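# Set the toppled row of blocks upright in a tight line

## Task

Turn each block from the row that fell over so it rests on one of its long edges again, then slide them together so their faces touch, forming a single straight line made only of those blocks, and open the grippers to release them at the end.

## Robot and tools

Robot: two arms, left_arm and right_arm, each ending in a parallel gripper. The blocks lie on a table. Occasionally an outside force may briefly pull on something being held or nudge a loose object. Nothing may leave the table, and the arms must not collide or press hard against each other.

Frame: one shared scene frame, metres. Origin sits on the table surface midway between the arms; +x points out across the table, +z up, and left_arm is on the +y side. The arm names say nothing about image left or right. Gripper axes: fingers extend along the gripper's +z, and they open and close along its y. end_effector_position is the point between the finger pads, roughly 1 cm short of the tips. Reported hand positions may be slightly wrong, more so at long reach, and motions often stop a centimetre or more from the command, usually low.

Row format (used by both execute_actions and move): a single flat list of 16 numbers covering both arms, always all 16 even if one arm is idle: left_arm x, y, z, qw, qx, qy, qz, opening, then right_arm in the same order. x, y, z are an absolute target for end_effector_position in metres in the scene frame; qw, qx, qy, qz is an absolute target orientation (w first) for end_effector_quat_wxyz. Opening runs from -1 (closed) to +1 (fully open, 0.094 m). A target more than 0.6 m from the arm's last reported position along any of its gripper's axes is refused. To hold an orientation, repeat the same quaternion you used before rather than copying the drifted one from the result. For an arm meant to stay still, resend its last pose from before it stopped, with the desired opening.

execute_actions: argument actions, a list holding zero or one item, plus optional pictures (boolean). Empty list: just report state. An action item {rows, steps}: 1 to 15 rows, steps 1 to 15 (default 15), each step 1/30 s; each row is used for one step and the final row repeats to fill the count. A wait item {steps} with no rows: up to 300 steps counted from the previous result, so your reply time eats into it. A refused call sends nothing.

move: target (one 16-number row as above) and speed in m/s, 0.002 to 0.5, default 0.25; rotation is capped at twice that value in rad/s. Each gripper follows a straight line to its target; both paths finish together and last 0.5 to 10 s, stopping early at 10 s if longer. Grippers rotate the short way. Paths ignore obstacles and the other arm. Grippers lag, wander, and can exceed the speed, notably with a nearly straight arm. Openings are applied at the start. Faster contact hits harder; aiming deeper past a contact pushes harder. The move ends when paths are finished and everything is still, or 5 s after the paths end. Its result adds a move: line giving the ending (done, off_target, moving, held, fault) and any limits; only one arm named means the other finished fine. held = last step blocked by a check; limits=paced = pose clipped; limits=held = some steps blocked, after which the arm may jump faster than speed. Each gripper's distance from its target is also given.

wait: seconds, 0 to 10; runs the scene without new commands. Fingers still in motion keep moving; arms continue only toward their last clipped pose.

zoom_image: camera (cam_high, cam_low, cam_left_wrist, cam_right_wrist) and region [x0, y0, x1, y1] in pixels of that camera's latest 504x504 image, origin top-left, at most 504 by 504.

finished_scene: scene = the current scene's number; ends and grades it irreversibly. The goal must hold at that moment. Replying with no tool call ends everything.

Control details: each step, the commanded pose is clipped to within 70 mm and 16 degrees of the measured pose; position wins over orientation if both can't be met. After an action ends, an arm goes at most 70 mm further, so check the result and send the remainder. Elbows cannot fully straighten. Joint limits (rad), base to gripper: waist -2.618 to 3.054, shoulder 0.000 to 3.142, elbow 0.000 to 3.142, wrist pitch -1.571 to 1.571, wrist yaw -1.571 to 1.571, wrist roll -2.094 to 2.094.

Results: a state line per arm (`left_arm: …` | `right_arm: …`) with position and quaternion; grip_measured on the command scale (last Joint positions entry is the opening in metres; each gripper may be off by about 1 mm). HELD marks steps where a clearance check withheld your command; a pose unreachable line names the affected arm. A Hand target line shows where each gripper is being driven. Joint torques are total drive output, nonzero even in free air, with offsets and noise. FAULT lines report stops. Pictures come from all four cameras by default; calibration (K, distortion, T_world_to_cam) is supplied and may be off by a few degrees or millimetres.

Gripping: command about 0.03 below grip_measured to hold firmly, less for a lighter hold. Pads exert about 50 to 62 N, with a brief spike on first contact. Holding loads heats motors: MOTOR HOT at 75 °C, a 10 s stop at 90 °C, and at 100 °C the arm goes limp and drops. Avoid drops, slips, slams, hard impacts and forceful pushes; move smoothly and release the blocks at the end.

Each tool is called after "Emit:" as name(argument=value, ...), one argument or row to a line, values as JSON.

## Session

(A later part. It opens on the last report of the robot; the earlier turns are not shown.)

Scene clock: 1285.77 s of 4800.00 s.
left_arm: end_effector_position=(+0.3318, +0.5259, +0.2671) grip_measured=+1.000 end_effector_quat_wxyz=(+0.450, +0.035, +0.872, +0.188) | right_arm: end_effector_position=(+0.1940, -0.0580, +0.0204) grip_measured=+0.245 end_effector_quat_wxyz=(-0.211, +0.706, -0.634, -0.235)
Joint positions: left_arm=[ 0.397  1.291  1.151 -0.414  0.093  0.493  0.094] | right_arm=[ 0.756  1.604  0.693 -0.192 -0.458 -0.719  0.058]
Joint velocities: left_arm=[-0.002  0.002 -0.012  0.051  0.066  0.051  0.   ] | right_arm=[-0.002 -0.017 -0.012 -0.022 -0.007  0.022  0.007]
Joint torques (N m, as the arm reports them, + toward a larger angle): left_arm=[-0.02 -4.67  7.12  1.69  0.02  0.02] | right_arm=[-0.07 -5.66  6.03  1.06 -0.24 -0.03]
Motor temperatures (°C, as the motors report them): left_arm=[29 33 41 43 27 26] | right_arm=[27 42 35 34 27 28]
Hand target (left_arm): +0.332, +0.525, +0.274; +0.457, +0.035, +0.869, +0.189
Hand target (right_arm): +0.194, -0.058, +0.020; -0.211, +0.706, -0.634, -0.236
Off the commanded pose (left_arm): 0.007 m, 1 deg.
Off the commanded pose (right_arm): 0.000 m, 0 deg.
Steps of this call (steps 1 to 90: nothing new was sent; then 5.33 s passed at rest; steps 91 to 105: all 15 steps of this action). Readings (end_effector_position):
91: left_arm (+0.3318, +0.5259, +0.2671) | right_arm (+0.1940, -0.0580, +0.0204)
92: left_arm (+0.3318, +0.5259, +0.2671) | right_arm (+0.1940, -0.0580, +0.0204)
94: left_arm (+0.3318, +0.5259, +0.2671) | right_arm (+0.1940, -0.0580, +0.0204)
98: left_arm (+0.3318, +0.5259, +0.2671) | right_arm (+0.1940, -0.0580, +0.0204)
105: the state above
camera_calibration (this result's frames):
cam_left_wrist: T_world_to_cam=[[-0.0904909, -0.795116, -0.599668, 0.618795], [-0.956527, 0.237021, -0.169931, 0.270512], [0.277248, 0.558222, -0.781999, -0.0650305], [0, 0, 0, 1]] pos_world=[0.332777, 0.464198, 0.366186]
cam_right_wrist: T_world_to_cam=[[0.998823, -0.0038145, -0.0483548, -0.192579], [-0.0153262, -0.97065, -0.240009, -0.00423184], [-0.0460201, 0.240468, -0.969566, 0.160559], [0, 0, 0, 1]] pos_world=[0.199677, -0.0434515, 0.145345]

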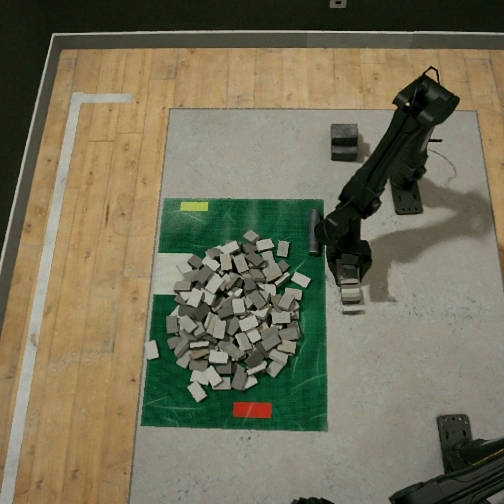

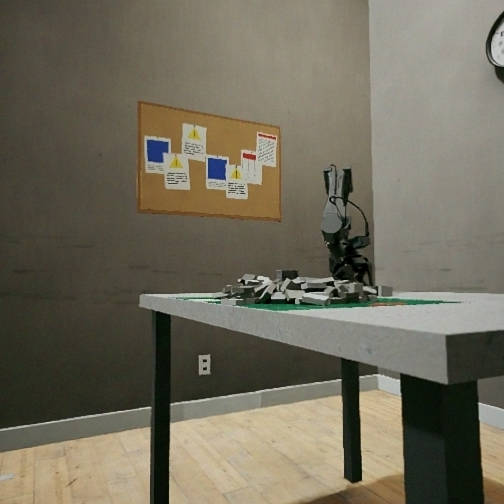

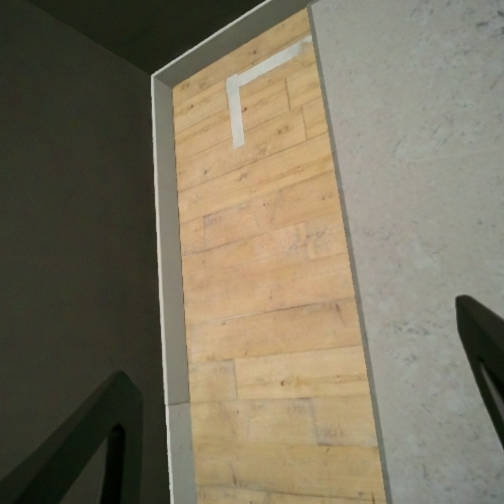

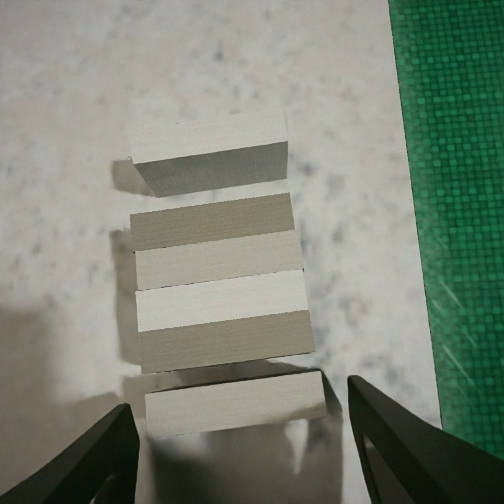

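Emit:
move(
  target=[0.332,0.525,0.274,0.457,0.035,0.869,0.189,1, 0.194,-0.080,0.075, 0.2115,-0.706,0.634,0.236, 0.5],
  speed=0.05,
)

Emit:
move(
  target=[0.332,0.525,0.274,0.457,0.035,0.869,0.189,1, 0.188,-0.030,0.110, 0,-0.0584,0.9983,0, 1.0],
  speed=0.15,
)

Scene clock: 1289.90 s of 4800.00 s.
left_arm: end_effector_position=(+0.3318, +0.5259, +0.2671) grip_measured=+1.000 end_effector_quat_wxyz=(+0.450, +0.035, +0.872, +0.188) | right_arm: end_effector_position=(+0.1863, -0.0869, +0.0561) grip_measured=+0.498 end_effector_quat_wxyz=(-0.186, +0.705, -0.644, -0.231)
Joint positions: left_arm=[ 0.397  1.291  1.151 -0.414  0.093  0.493  0.094] | right_arm=[ 0.705  1.444  0.741 -0.476 -0.47  -0.77   0.07 ]
Joint velocities: left_arm=[ 0.002 -0.002 -0.002 -0.022 -0.022 -0.037  0.   ] | right_arm=[-0.007 -0.012 -0.022 -0.022  0.051 -0.037 -0.001]
Joint torques (N m, as the arm reports them, + toward a larger angle): left_arm=[-0.05 -4.72  7.11  1.69  0.02  0.03] | right_arm=[-0.69 -6.95  9.31  0.82 -0.37 -0.11]
Motor temperatures (°C, as the motors report them): left_arm=[29 33 41 43 27 26] | right_arm=[27 42 36 34 27 28]
Hand target (left_arm): +0.332, +0.525, +0.274; +0.457, +0.035, +0.869, +0.189
Hand target (right_arm): +0.194, -0.081, +0.075; -0.211, +0.706, -0.634, -0.235
Off the commanded pose (left_arm): 0.007 m, 1 deg.
Off the commanded pose (right_arm): 0.022 m, 3 deg.
move: off_target (right_arm)
camera_calibration (this result's frames):
cam_left_wrist: T_world_to_cam=[[-0.0904909, -0.795116, -0.599668, 0.618795], [-0.956527, 0.237021, -0.169931, 0.270512], [0.277248, 0.558222, -0.781999, -0.0650305], [0, 0, 0, 1]] pos_world=[0.332777, 0.464198, 0.366186]
cam_right_wrist: T_world_to_cam=[[0.996876, -0.0103928, -0.078296, -0.181792], [-0.0256112, -0.980276, -0.195967, -0.0252177], [-0.0747151, 0.19736, -0.97748, 0.203805], [0, 0, 0, 1]] pos_world=[0.195805, -0.0668325, 0.18004]

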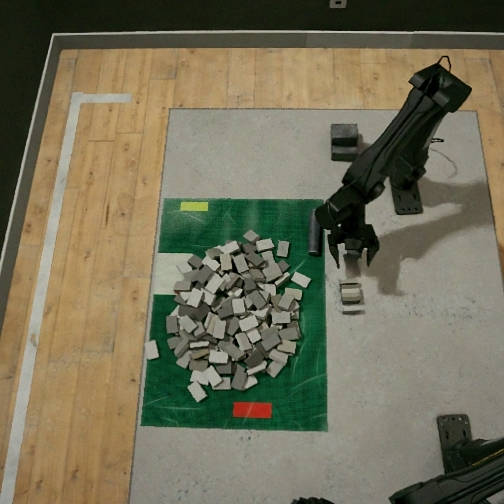

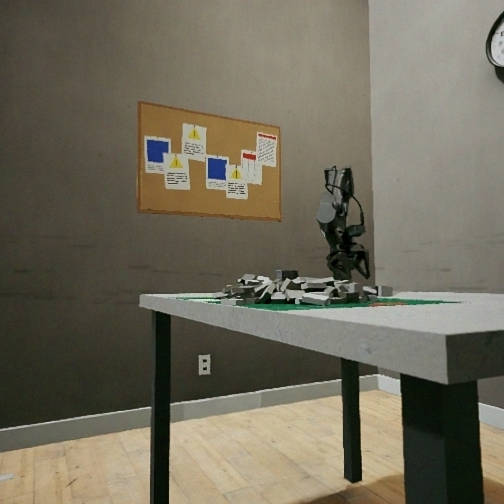

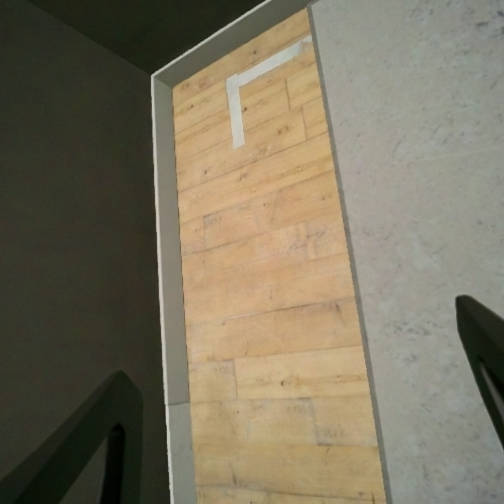

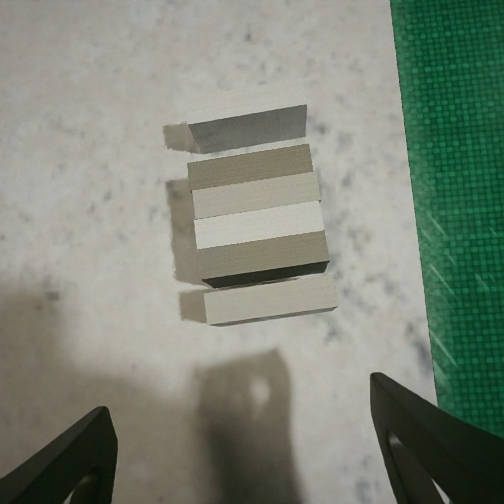

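Scene clock: 1295.87 s of 4800.00 s.
left_arm: end_effector_position=(+0.3318, +0.5259, +0.2671) grip_measured=+1.000 end_effector_quat_wxyz=(+0.450, +0.035, +0.872, +0.188) | right_arm: end_effector_position=(+0.1884, -0.0348, +0.1024) grip_measured=+1.000 end_effector_quat_wxyz=(-0.005, -0.063, +0.998, -0.002)
Joint positions: left_arm=[ 0.397  1.291  1.151 -0.414  0.093  0.493  0.094] | right_arm=[ 1.031  1.912  1.606 -1.272 -0.007  0.996  0.094]
Joint velocities: left_arm=[ 0.002 -0.002 -0.002  0.022 -0.022 -0.037  0.   ] | right_arm=[-0.002 -0.007  0.017 -0.081  0.007  0.095  0.   ]
Joint torques (N m, as the arm reports them, + toward a larger angle): left_arm=[-0.06 -4.74  7.13  1.68  0.01  0.03] | right_arm=[ 0.87 -8.1   9.31  0.11  0.03  0.1 ]
Motor temperatures (°C, as the motors report them): left_arm=[29 33 41 43 27 26] | right_arm=[27 42 37 33 27 28]
Hand target (left_arm): +0.332, +0.525, +0.274; +0.457, +0.035, +0.869, +0.189
Hand target (right_arm): +0.188, -0.029, +0.110; -0.000, -0.062, +0.998, +0.003
Off the commanded pose (left_arm): 0.007 m, 1 deg.
Off the commanded pose (right_arm): 0.009 m, 1 deg.
move: done
camera_calibration (this result's frames):
cam_left_wrist: T_world_to_cam=[[-0.0904909, -0.795116, -0.599668, 0.618795], [-0.956527, 0.237021, -0.169931, 0.270512], [0.277248, 0.558222, -0.781999, -0.0650305], [0, 0, 0, 1]] pos_world=[0.332777, 0.464198, 0.366186]
cam_right_wrist: T_world_to_cam=[[0.00939823, -0.999496, 0.0303168, -0.039174], [-0.918947, 0.00332114, 0.394366, 0.177047], [-0.394268, -0.0315659, -0.918453, 0.285127], [0, 0, 0, 1]] pos_world=[0.275482, -0.0307419, 0.193242]

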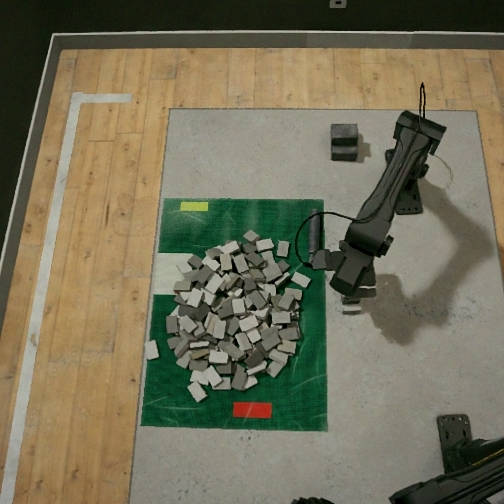

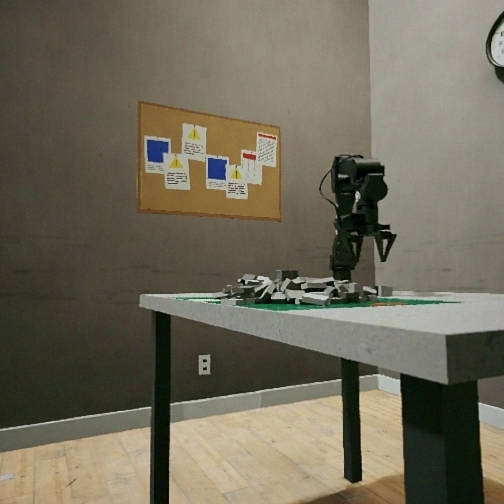

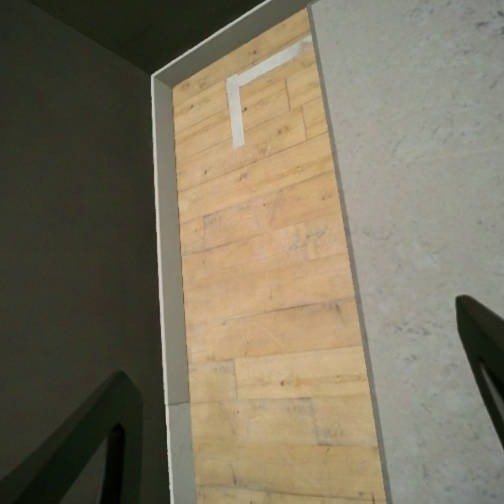

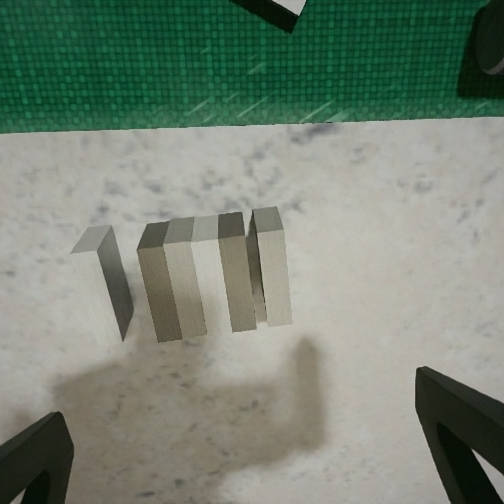

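Emit:
zoom_image(
  camera="cam_right_wrist",
  region=[40, 190, 340, 430],
)

Region (40, 190, 340, 430) of cam_right_wrist's 504x504 image, scaled by 1.680, with more detail than that image has; it fills the top 403 rows of this view, and the rest is white.

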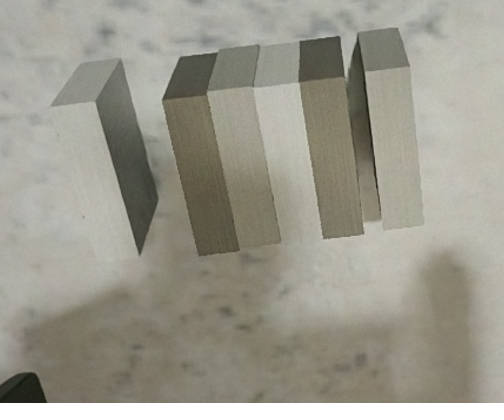

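Emit:
move(
  target=[0.332,0.525,0.274,0.457,0.035,0.869,0.189,1, 0.188,-0.009,0.080, 0,-0.0584,0.9983,0, 1.0],
  speed=0.05,
)

Scene clock: 1317.23 s of 4800.00 s.
left_arm: end_effector_position=(+0.3318, +0.5259, +0.2671) grip_measured=+1.000 end_effector_quat_wxyz=(+0.450, +0.035, +0.872, +0.188) | right_arm: end_effector_position=(+0.1842, -0.0231, +0.0717) grip_measured=+1.000 end_effector_quat_wxyz=(-0.015, -0.060, +0.998, -0.020)
Joint positions: left_arm=[ 0.397  1.291  1.151 -0.414  0.093  0.493  0.094] | right_arm=[ 1.055  2.     1.606 -1.226 -0.007  1.027  0.094]
Joint velocities: left_arm=[-0.012  0.002  0.007 -0.022 -0.066  0.022  0.   ] | right_arm=[-0.002  0.012 -0.012 -0.051 -0.022  0.051  0.   ]
Joint torques (N m, as the arm reports them, + toward a larger angle): left_arm=[-0.02 -4.67  7.11  1.67  0.01  0.02] | right_arm=[ 0.78 -9.19  9.25  0.35  0.07  0.09]
Motor temperatures (°C, as the motors report them): left_arm=[29 33 41 43 27 26] | right_arm=[27 43 38 32 27 28]
Hand target (left_arm): +0.332, +0.525, +0.274; +0.457, +0.035, +0.869, +0.189
Hand target (right_arm): +0.188, -0.009, +0.080; -0.000, -0.058, +0.998, +0.001
Off the commanded pose (left_arm): 0.007 m, 1 deg.
Off the commanded pose (right_arm): 0.017 m, 3 deg.
After step 90, 17.33 s passed at rest.
move: off_target (right_arm)
camera_calibration (this result's frames):
cam_left_wrist: T_world_to_cam=[[-0.0904909, -0.795116, -0.599668, 0.618795], [-0.956527, 0.237021, -0.169931, 0.270512], [0.277248, 0.558222, -0.781999, -0.0650305], [0, 0, 0, 1]] pos_world=[0.332777, 0.464198, 0.366186]
cam_right_wrist: T_world_to_cam=[[0.00339216, -0.997628, 0.0687559, -0.0281584], [-0.912002, 0.0251157, 0.409417, 0.183427], [-0.410172, -0.0640943, -0.909753, 0.257219], [0, 0, 0, 1]] pos_world=[0.272886, -0.0162123, 0.160844]

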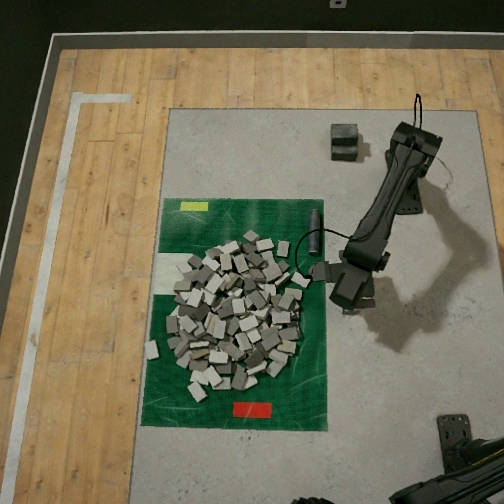

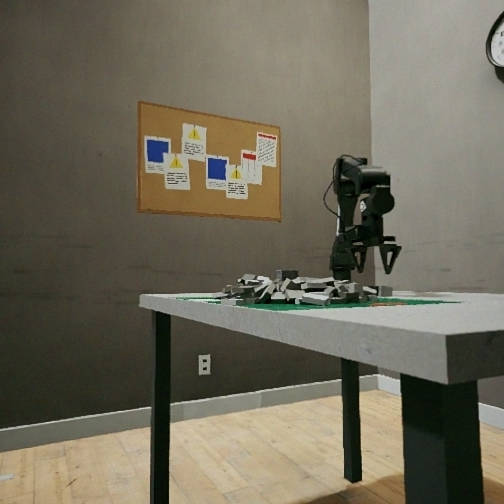

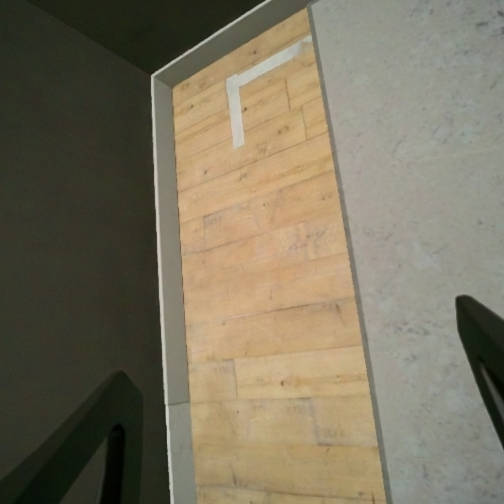

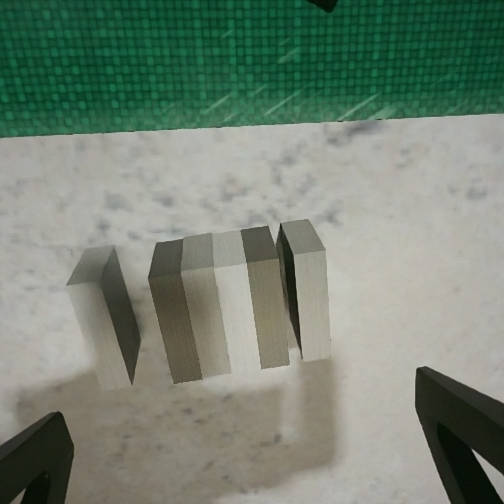

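Emit:
move(
  target=[0.332,0.525,0.274,0.457,0.035,0.869,0.189,1, 0.190,-0.004,0.115, 0,-0.0584,0.9983,0, 1.0],
  speed=0.1,
)

Emit:
move(
  target=[0.332,0.525,0.274,0.457,0.035,0.869,0.189,1, 0.188,-0.011,0.075, 0,-0.0584,0.9983,0, 1.0],
  speed=0.05,
)

Scene clock: 1321.43 s of 4800.00 s.
left_arm: end_effector_position=(+0.3318, +0.5259, +0.2671) grip_measured=+1.000 end_effector_quat_wxyz=(+0.450, +0.035, +0.872, +0.188) | right_arm: end_effector_position=(+0.1908, -0.0086, +0.1073) grip_measured=+1.000 end_effector_quat_wxyz=(-0.006, -0.059, +0.998, -0.004)
Joint positions: left_arm=[ 0.397  1.291  1.151 -0.414  0.093  0.493  0.094] | right_arm=[ 1.055  2.017  1.772 -1.34  -0.007  1.029  0.094]
Joint velocities: left_arm=[-0.007 -0.012  0.007  0.007 -0.051 -0.066  0.   ] | right_arm=[ 0.002  0.012 -0.012 -0.022 -0.051  0.037  0.   ]
Joint torques (N m, as the arm reports them, + toward a larger angle): left_arm=[-0.07 -4.68  7.12  1.69  0.01  0.03] | right_arm=[ 0.84 -9.32  9.    0.08  0.05  0.11]
Motor temperatures (°C, as the motors report them): left_arm=[29 33 41 43 27 26] | right_arm=[27 44 38 32 27 28]
Hand target (left_arm): +0.332, +0.525, +0.274; +0.457, +0.035, +0.869, +0.189
Hand target (right_arm): +0.190, -0.004, +0.115; +0.000, -0.058, +0.998, +0.000
Off the commanded pose (left_arm): 0.007 m, 1 deg.
Off the commanded pose (right_arm): 0.009 m, 1 deg.
After step 90, 0.10 s passed at rest.
move: done
camera_calibration (this result's frames):
cam_left_wrist: T_world_to_cam=[[-0.0904909, -0.795116, -0.599668, 0.618795], [-0.956527, 0.237021, -0.169931, 0.270512], [0.277248, 0.558222, -0.781999, -0.0650305], [0, 0, 0, 1]] pos_world=[0.332777, 0.464198, 0.366186]
cam_right_wrist: T_world_to_cam=[[0.000323532, -0.999357, 0.0358526, -0.01205], [-0.917996, 0.0139219, 0.396345, 0.176946], [-0.396589, -0.0330408, -0.917401, 0.291663], [0, 0, 0, 1]] pos_world=[0.27811, -0.00486891, 0.197873]

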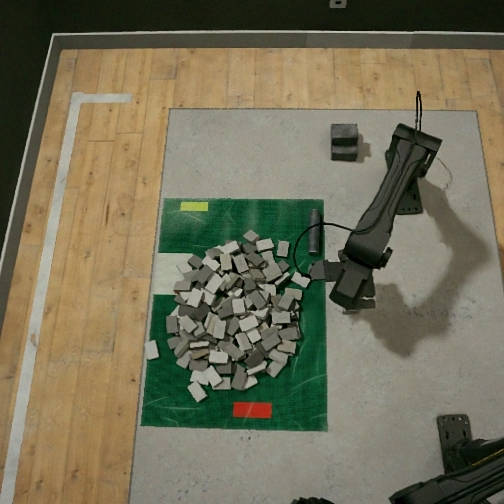

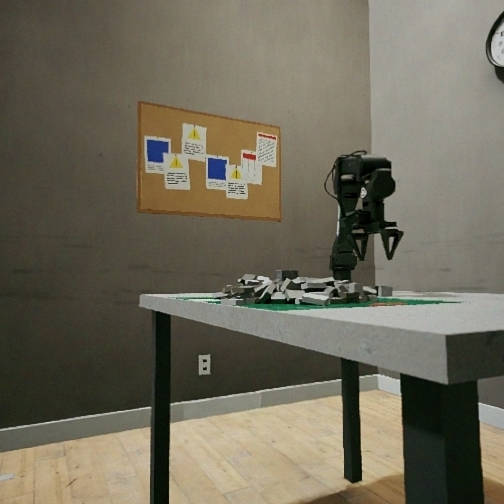

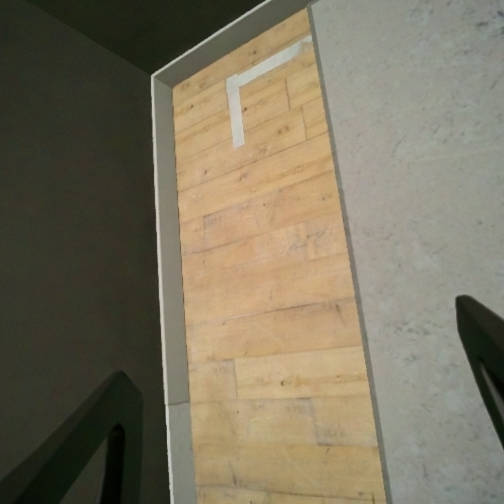

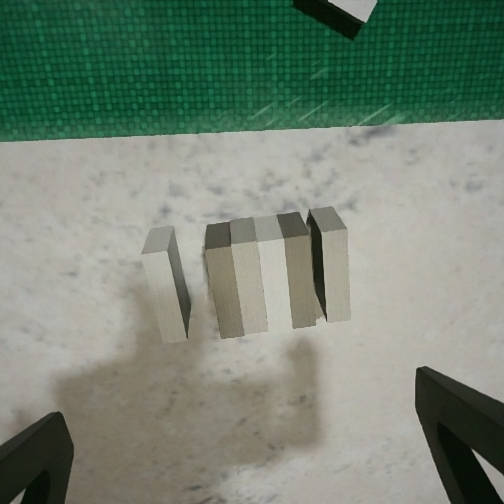

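Scene clock: 1322.57 s of 4800.00 s.
left_arm: end_effector_position=(+0.3318, +0.5259, +0.2671) grip_measured=+1.000 end_effector_quat_wxyz=(+0.450, +0.035, +0.872, +0.188) | right_arm: end_effector_position=(+0.1890, -0.0126, +0.0721) grip_measured=+1.000 end_effector_quat_wxyz=(-0.008, -0.058, +0.998, -0.007)
Joint positions: left_arm=[ 0.397  1.291  1.151 -0.414  0.093  0.493  0.094] | right_arm=[ 1.055  2.017  1.632 -1.207 -0.007  1.029  0.094]
Joint velocities: left_arm=[-0.002 -0.002 -0.012 -0.022 -0.051  0.022  0.   ] | right_arm=[ 0.002  0.007 -0.002 -0.081  0.022 -0.007  0.   ]
Joint torques (N m, as the arm reports them, + toward a larger angle): left_arm=[-0.07 -4.63  7.14  1.68  0.01  0.03] | right_arm=[  0.61 -10.73   5.38   0.42   0.08   0.06]
Motor temperatures (°C, as the motors report them): left_arm=[29 33 41 43 27 26] | right_arm=[27 44 38 32 27 28]
Hand target (left_arm): +0.332, +0.525, +0.274; +0.457, +0.035, +0.869, +0.189
Hand target (right_arm): +0.188, -0.011, +0.075; -0.000, -0.058, +0.998, -0.000
Off the commanded pose (left_arm): 0.007 m, 1 deg.
Off the commanded pose (right_arm): 0.003 m, 1 deg.
move: done
camera_calibration (this result's frames):
cam_left_wrist: T_world_to_cam=[[-0.0904909, -0.795116, -0.599668, 0.618795], [-0.956527, 0.237021, -0.169931, 0.270512], [0.277248, 0.558222, -0.781999, -0.0650305], [0, 0, 0, 1]] pos_world=[0.332777, 0.464198, 0.366186]
cam_right_wrist: T_world_to_cam=[[0.000440436, -0.999098, 0.0424508, -0.0153134], [-0.916809, 0.0165483, 0.398983, 0.188881], [-0.399326, -0.039095, -0.915975, 0.258893], [0, 0, 0, 1]] pos_world=[0.276557, -0.0083038, 0.16243]

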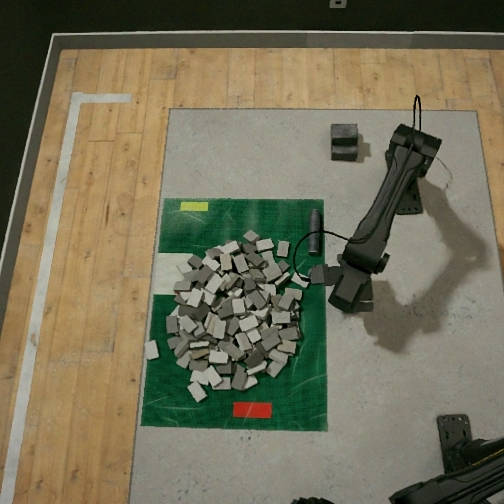

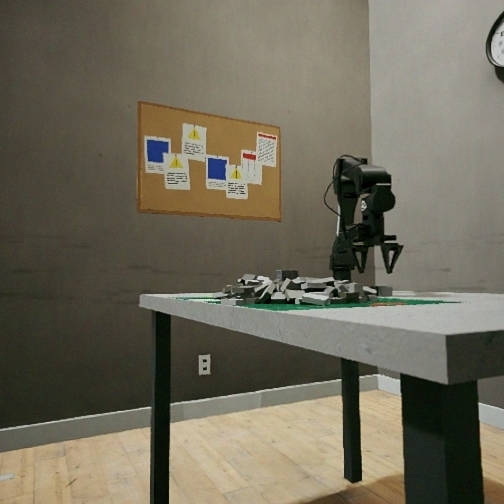

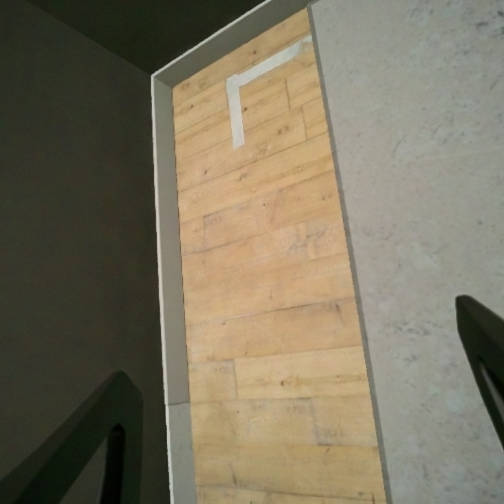

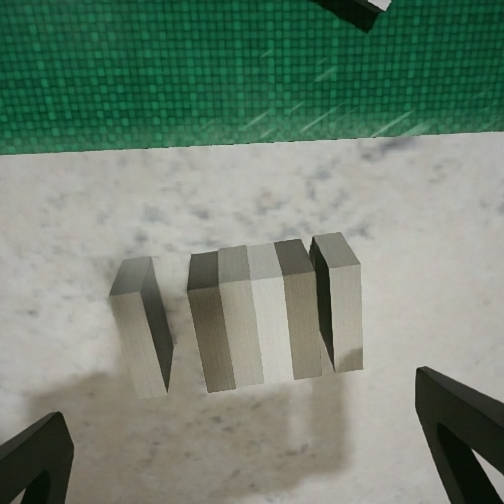

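Emit:
move(
  target=[0.332,0.525,0.274,0.457,0.035,0.869,0.189,1, 0.188,-0.012,0.048, 0,-0.0584,0.9983,0, 1.0],
  speed=0.04,
)

Scene clock: 1327.40 s of 4800.00 s.
left_arm: end_effector_position=(+0.3318, +0.5259, +0.2671) grip_measured=+1.000 end_effector_quat_wxyz=(+0.450, +0.035, +0.872, +0.188) | right_arm: end_effector_position=(+0.1890, -0.0125, +0.0509) grip_measured=+1.000 end_effector_quat_wxyz=(-0.004, -0.059, +0.998, -0.000)
Joint positions: left_arm=[ 0.397  1.291  1.151 -0.414  0.093  0.493  0.094] | right_arm=[ 1.055  2.017  1.547 -1.105 -0.007  1.029  0.094]
Joint velocities: left_arm=[ 0.012 -0.017  0.007 -0.007  0.037 -0.037  0.   ] | right_arm=[-0.002 -0.007 -0.002  0.051  0.007 -0.066  0.   ]
Joint torques (N m, as the arm reports them, + toward a larger angle): left_arm=[-0.02 -4.65  7.12  1.67  0.    0.03] | right_arm=[ 0.57 -9.36  5.32  0.44  0.07  0.05]
Motor temperatures (°C, as the motors report them): left_arm=[29 33 41 43 27 26] | right_arm=[27 45 37 32 27 28]
Hand target (left_arm): +0.332, +0.525, +0.274; +0.457, +0.035, +0.869, +0.189
Hand target (right_arm): +0.188, -0.012, +0.048; -0.000, -0.058, +0.998, -0.000
Off the commanded pose (left_arm): 0.007 m, 1 deg.
Off the commanded pose (right_arm): 0.003 m, 0 deg.
After step 90, 0.77 s passed at rest.
move: done
camera_calibration (this result's frames):
cam_left_wrist: T_world_to_cam=[[-0.0904909, -0.795116, -0.599668, 0.618795], [-0.956527, 0.237021, -0.169931, 0.270512], [0.277248, 0.558222, -0.781999, -0.0650305], [0, 0, 0, 1]] pos_world=[0.332777, 0.464198, 0.366186]
cam_right_wrist: T_world_to_cam=[[0.000199733, -0.999631, 0.0271679, -0.0134472], [-0.919547, 0.0104929, 0.392841, 0.198163], [-0.392981, -0.0250606, -0.919205, 0.238625], [0, 0, 0, 1]] pos_world=[0.275998, -0.00954146, 0.141864]

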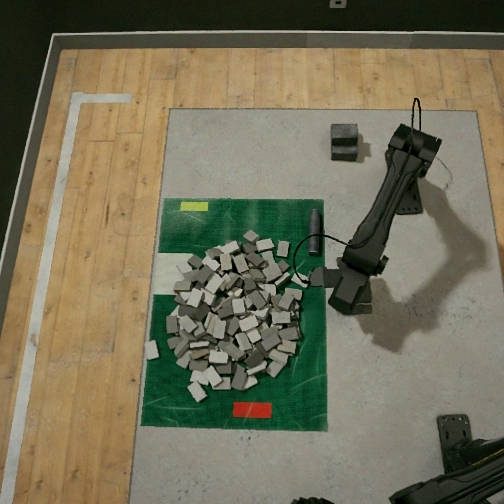

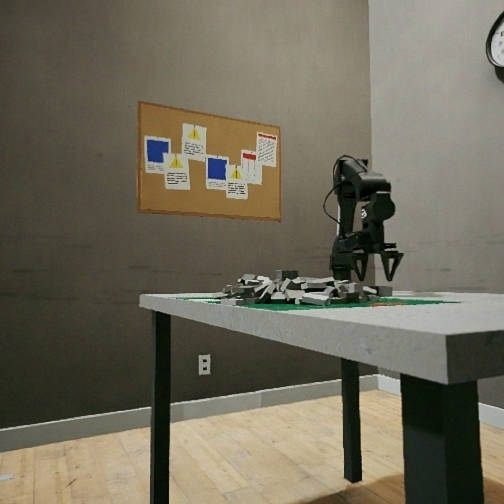

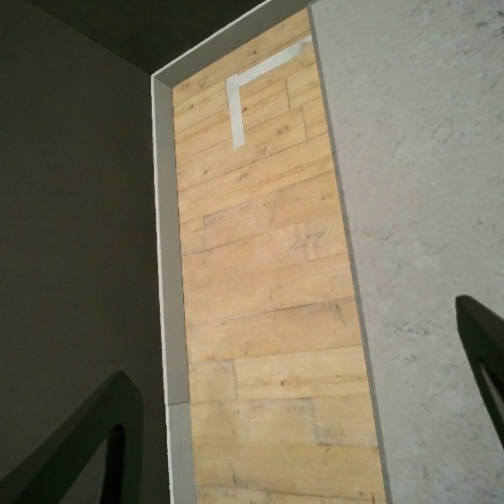

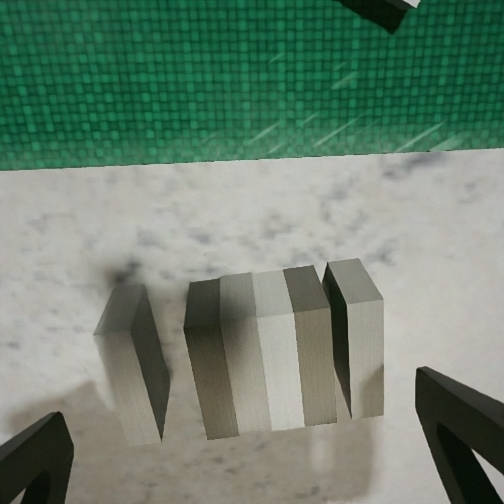

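Emit:
move(
  target=[0.332,0.525,0.274,0.457,0.035,0.869,0.189,1, 0.188,-0.013,0.036, 0,-0.0584,0.9983,0, 1.0],
  speed=0.03,
)

Scene clock: 1335.83 s of 4800.00 s.
left_arm: end_effector_position=(+0.3318, +0.5259, +0.2671) grip_measured=+1.000 end_effector_quat_wxyz=(+0.450, +0.035, +0.872, +0.188) | right_arm: end_effector_position=(+0.1889, -0.0128, +0.0418) grip_measured=+1.000 end_effector_quat_wxyz=(-0.002, -0.059, +0.998, +0.004)
Joint positions: left_arm=[ 0.397  1.291  1.151 -0.414  0.093  0.493  0.094] | right_arm=[ 1.055  2.017  1.51  -1.06  -0.007  1.029  0.094]
Joint velocities: left_arm=[-0.007  0.002  0.007 -0.081  0.007 -0.022  0.   ] | right_arm=[-0.002 -0.002 -0.002  0.066  0.007 -0.037  0.   ]
Joint torques (N m, as the arm reports them, + toward a larger angle): left_arm=[-0.06 -4.67  7.09  1.68  0.01  0.02] | right_arm=[ 0.45 -8.76  5.21  0.42  0.05  0.05]
Motor temperatures (°C, as the motors report them): left_arm=[29 33 41 43 27 26] | right_arm=[27 45 36 32 27 28]
Hand target (left_arm): +0.332, +0.525, +0.274; +0.457, +0.035, +0.869, +0.189
Hand target (right_arm): +0.188, -0.013, +0.036; -0.000, -0.058, +0.998, -0.000
Off the commanded pose (left_arm): 0.007 m, 1 deg.
Off the commanded pose (right_arm): 0.006 m, 0 deg.
After step 90, 4.57 s passed at rest.
move: done
camera_calibration (this result's frames):
cam_left_wrist: T_world_to_cam=[[-0.0904909, -0.795116, -0.599668, 0.618795], [-0.956527, 0.237021, -0.169931, 0.270512], [0.277248, 0.558222, -0.781999, -0.0650305], [0, 0, 0, 1]] pos_world=[0.332777, 0.464198, 0.366186]
cam_right_wrist: T_world_to_cam=[[0.000122113, -0.999803, 0.0198708, -0.0131594], [-0.920838, 0.00763611, 0.38987, 0.201937], [-0.389945, -0.0183454, -0.920655, 0.229825], [0, 0, 0, 1]] pos_world=[0.275572, -0.0104826, 0.133121]

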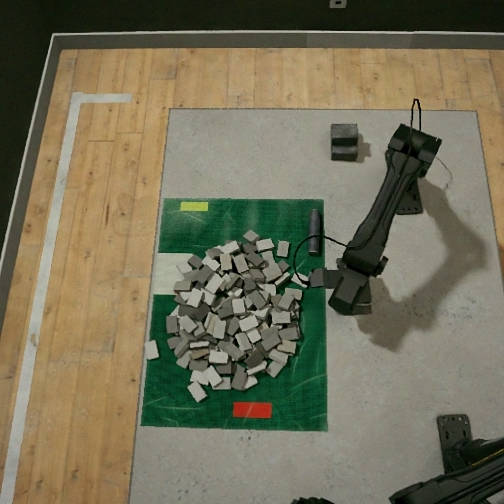

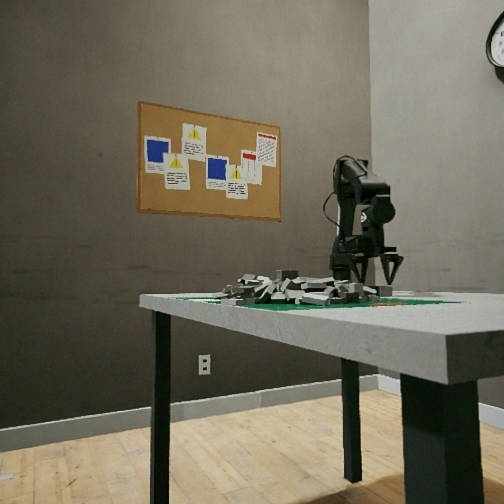

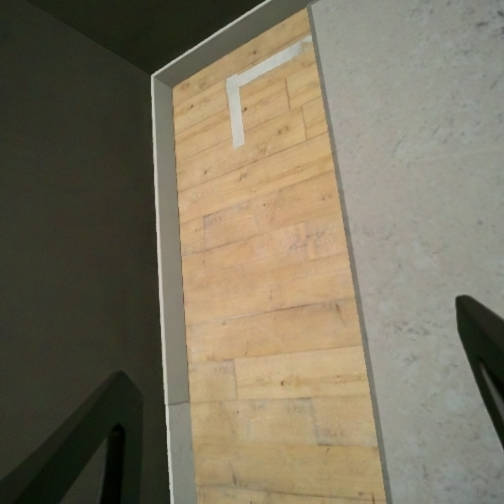

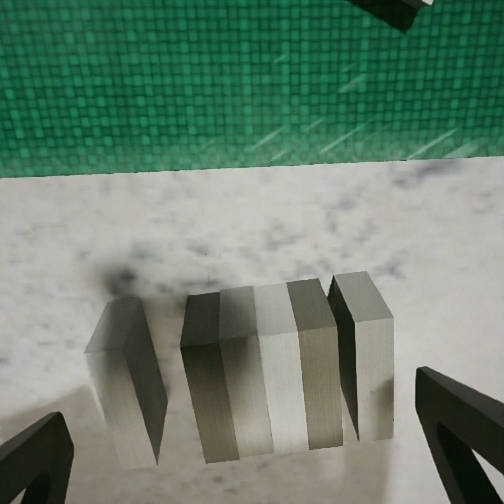

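Emit:
move(
  target=[0.332,0.525,0.274,0.457,0.035,0.869,0.189,1, 0.188,-0.0155,0.028, 0,-0.0584,0.9983,0, 1.0],
  speed=0.02,
)

Scene clock: 1342.17 s of 4800.00 s.
left_arm: end_effector_position=(+0.3318, +0.5259, +0.2671) grip_measured=+1.000 end_effector_quat_wxyz=(+0.450, +0.035, +0.872, +0.188) | right_arm: end_effector_position=(+0.1881, -0.0146, +0.0343) grip_measured=+1.000 end_effector_quat_wxyz=(-0.002, -0.059, +0.998, +0.004)
Joint positions: left_arm=[ 0.397  1.291  1.151 -0.414  0.093  0.493  0.094] | right_arm=[ 1.055  2.017  1.479 -1.028 -0.007  1.029  0.094]
Joint velocities: left_arm=[-0.007 -0.027 -0.007 -0.051 -0.051  0.007  0.   ] | right_arm=[ 0.012 -0.007 -0.017 -0.022  0.007 -0.037  0.   ]
Joint torques (N m, as the arm reports them, + toward a larger angle): left_arm=[-0.16 -4.64  7.09  1.69  0.02  0.03] | right_arm=[ 0.27 -8.67  5.13  0.43  0.07  0.01]
Motor temperatures (°C, as the motors report them): left_arm=[29 33 41 43 27 26] | right_arm=[27 45 36 32 27 28]
Hand target (left_arm): +0.332, +0.525, +0.274; +0.457, +0.035, +0.869, +0.189
Hand target (right_arm): +0.188, -0.015, +0.028; -0.000, -0.058, +0.998, +0.000
Off the commanded pose (left_arm): 0.007 m, 1 deg.
Off the commanded pose (right_arm): 0.006 m, 1 deg.
After step 90, 2.40 s passed at rest.
move: done
camera_calibration (this result's frames):
cam_left_wrist: T_world_to_cam=[[-0.0904909, -0.795116, -0.599668, 0.618795], [-0.956527, 0.237021, -0.169931, 0.270512], [0.277248, 0.558222, -0.781999, -0.0650305], [0, 0, 0, 1]] pos_world=[0.332777, 0.464198, 0.366186]
cam_right_wrist: T_world_to_cam=[[0.000115977, -0.999816, 0.0191758, -0.0147911], [-0.920961, 0.00736517, 0.389586, 0.204146], [-0.389656, -0.0177054, -0.92079, 0.222542], [0, 0, 0, 1]] pos_world=[0.274727, -0.0123517, 0.125666]

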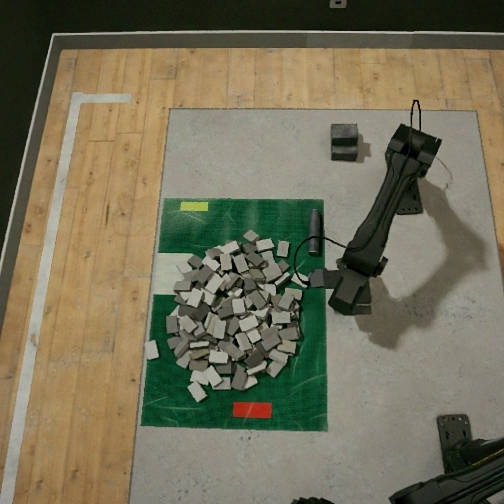

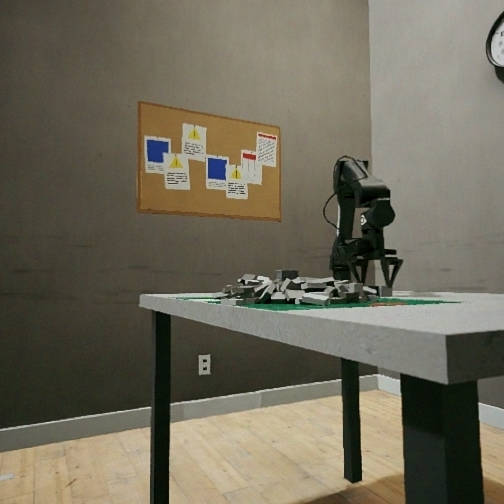

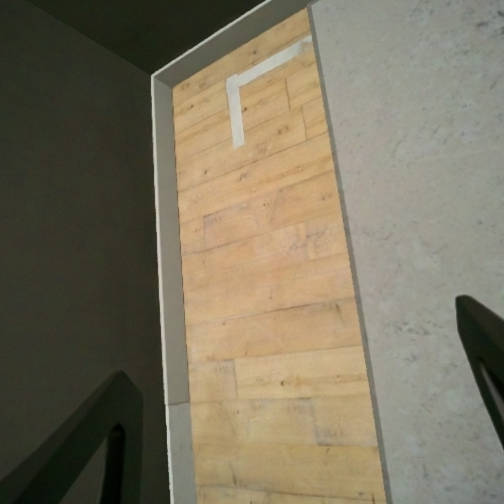

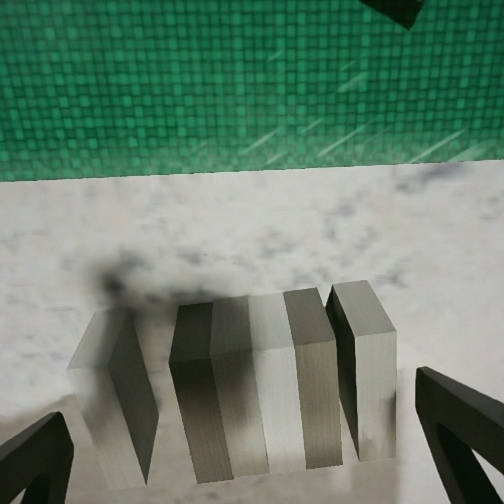

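Emit:
move(
  target=[0.332,0.525,0.274,0.457,0.035,0.869,0.189,1, 0.188,-0.0155,0.0155, 0,-0.0584,0.9983,0, 1.0],
  speed=0.02,
)

Scene clock: 1345.33 s of 4800.00 s.
left_arm: end_effector_position=(+0.3318, +0.5259, +0.2671) grip_measured=+1.000 end_effector_quat_wxyz=(+0.450, +0.035, +0.872, +0.188) | right_arm: end_effector_position=(+0.1880, -0.0147, +0.0202) grip_measured=+1.000 end_effector_quat_wxyz=(-0.003, -0.059, +0.998, +0.002)
Joint positions: left_arm=[ 0.397  1.291  1.151 -0.414  0.093  0.493  0.094] | right_arm=[ 1.055  2.038  1.45  -0.983 -0.007  1.029  0.094]
Joint velocities: left_arm=[-0.002  0.002 -0.012 -0.022  0.022 -0.007  0.   ] | right_arm=[ 0.002  0.022  0.017  0.022 -0.022 -0.066  0.   ]
Joint torques (N m, as the arm reports them, + toward a larger angle): left_arm=[-0.04 -4.67  7.09  1.67  0.    0.03] | right_arm=[ 0.34 -9.01  5.    0.47  0.05  0.01]
Motor temperatures (°C, as the motors report them): left_arm=[29 33 41 43 27 26] | right_arm=[27 45 36 31 27 28]
Hand target (left_arm): +0.332, +0.525, +0.274; +0.457, +0.035, +0.869, +0.189
Hand target (right_arm): +0.188, -0.016, +0.016; -0.000, -0.058, +0.998, -0.000
Off the commanded pose (left_arm): 0.007 m, 1 deg.
Off the commanded pose (right_arm): 0.005 m, 0 deg.
move: done
camera_calibration (this result's frames):
cam_left_wrist: T_world_to_cam=[[-0.0904909, -0.795116, -0.599668, 0.618795], [-0.956527, 0.237021, -0.169931, 0.270512], [0.277248, 0.558222, -0.781999, -0.0650305], [0, 0, 0, 1]] pos_world=[0.332777, 0.464198, 0.366186]
cam_right_wrist: T_world_to_cam=[[0.00015243, -0.999735, 0.0229983, -0.0146877], [-0.920286, 0.00885779, 0.391147, 0.209495], [-0.391247, -0.0212247, -0.920041, 0.209709], [0, 0, 0, 1]] pos_world=[0.274846, -0.0120885, 0.111336]

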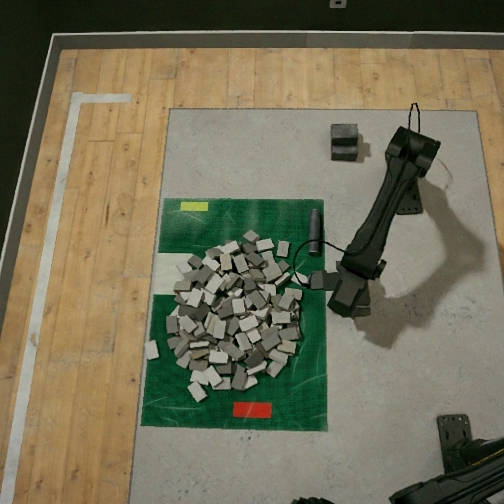

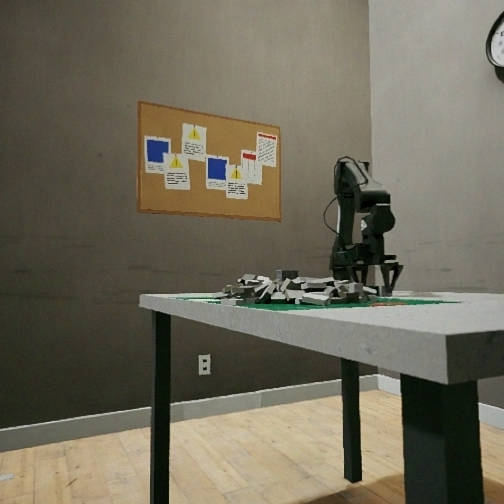

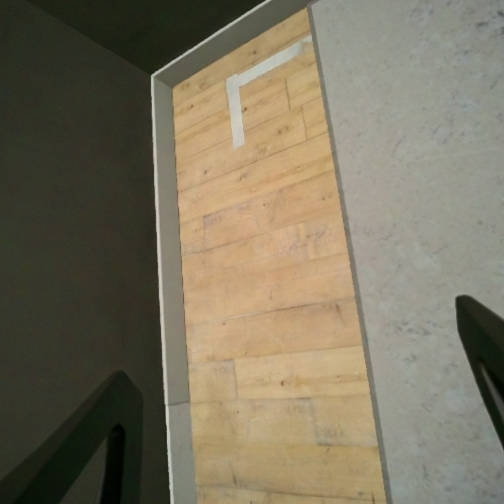

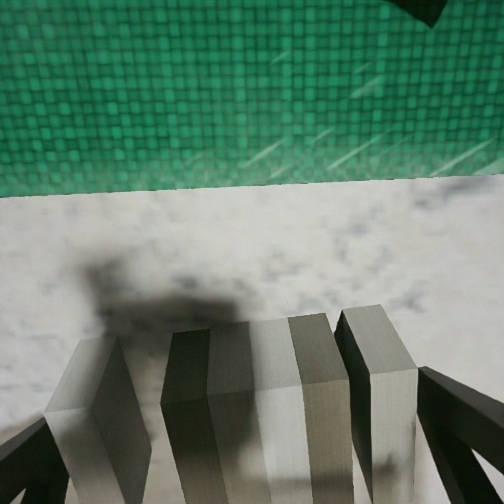

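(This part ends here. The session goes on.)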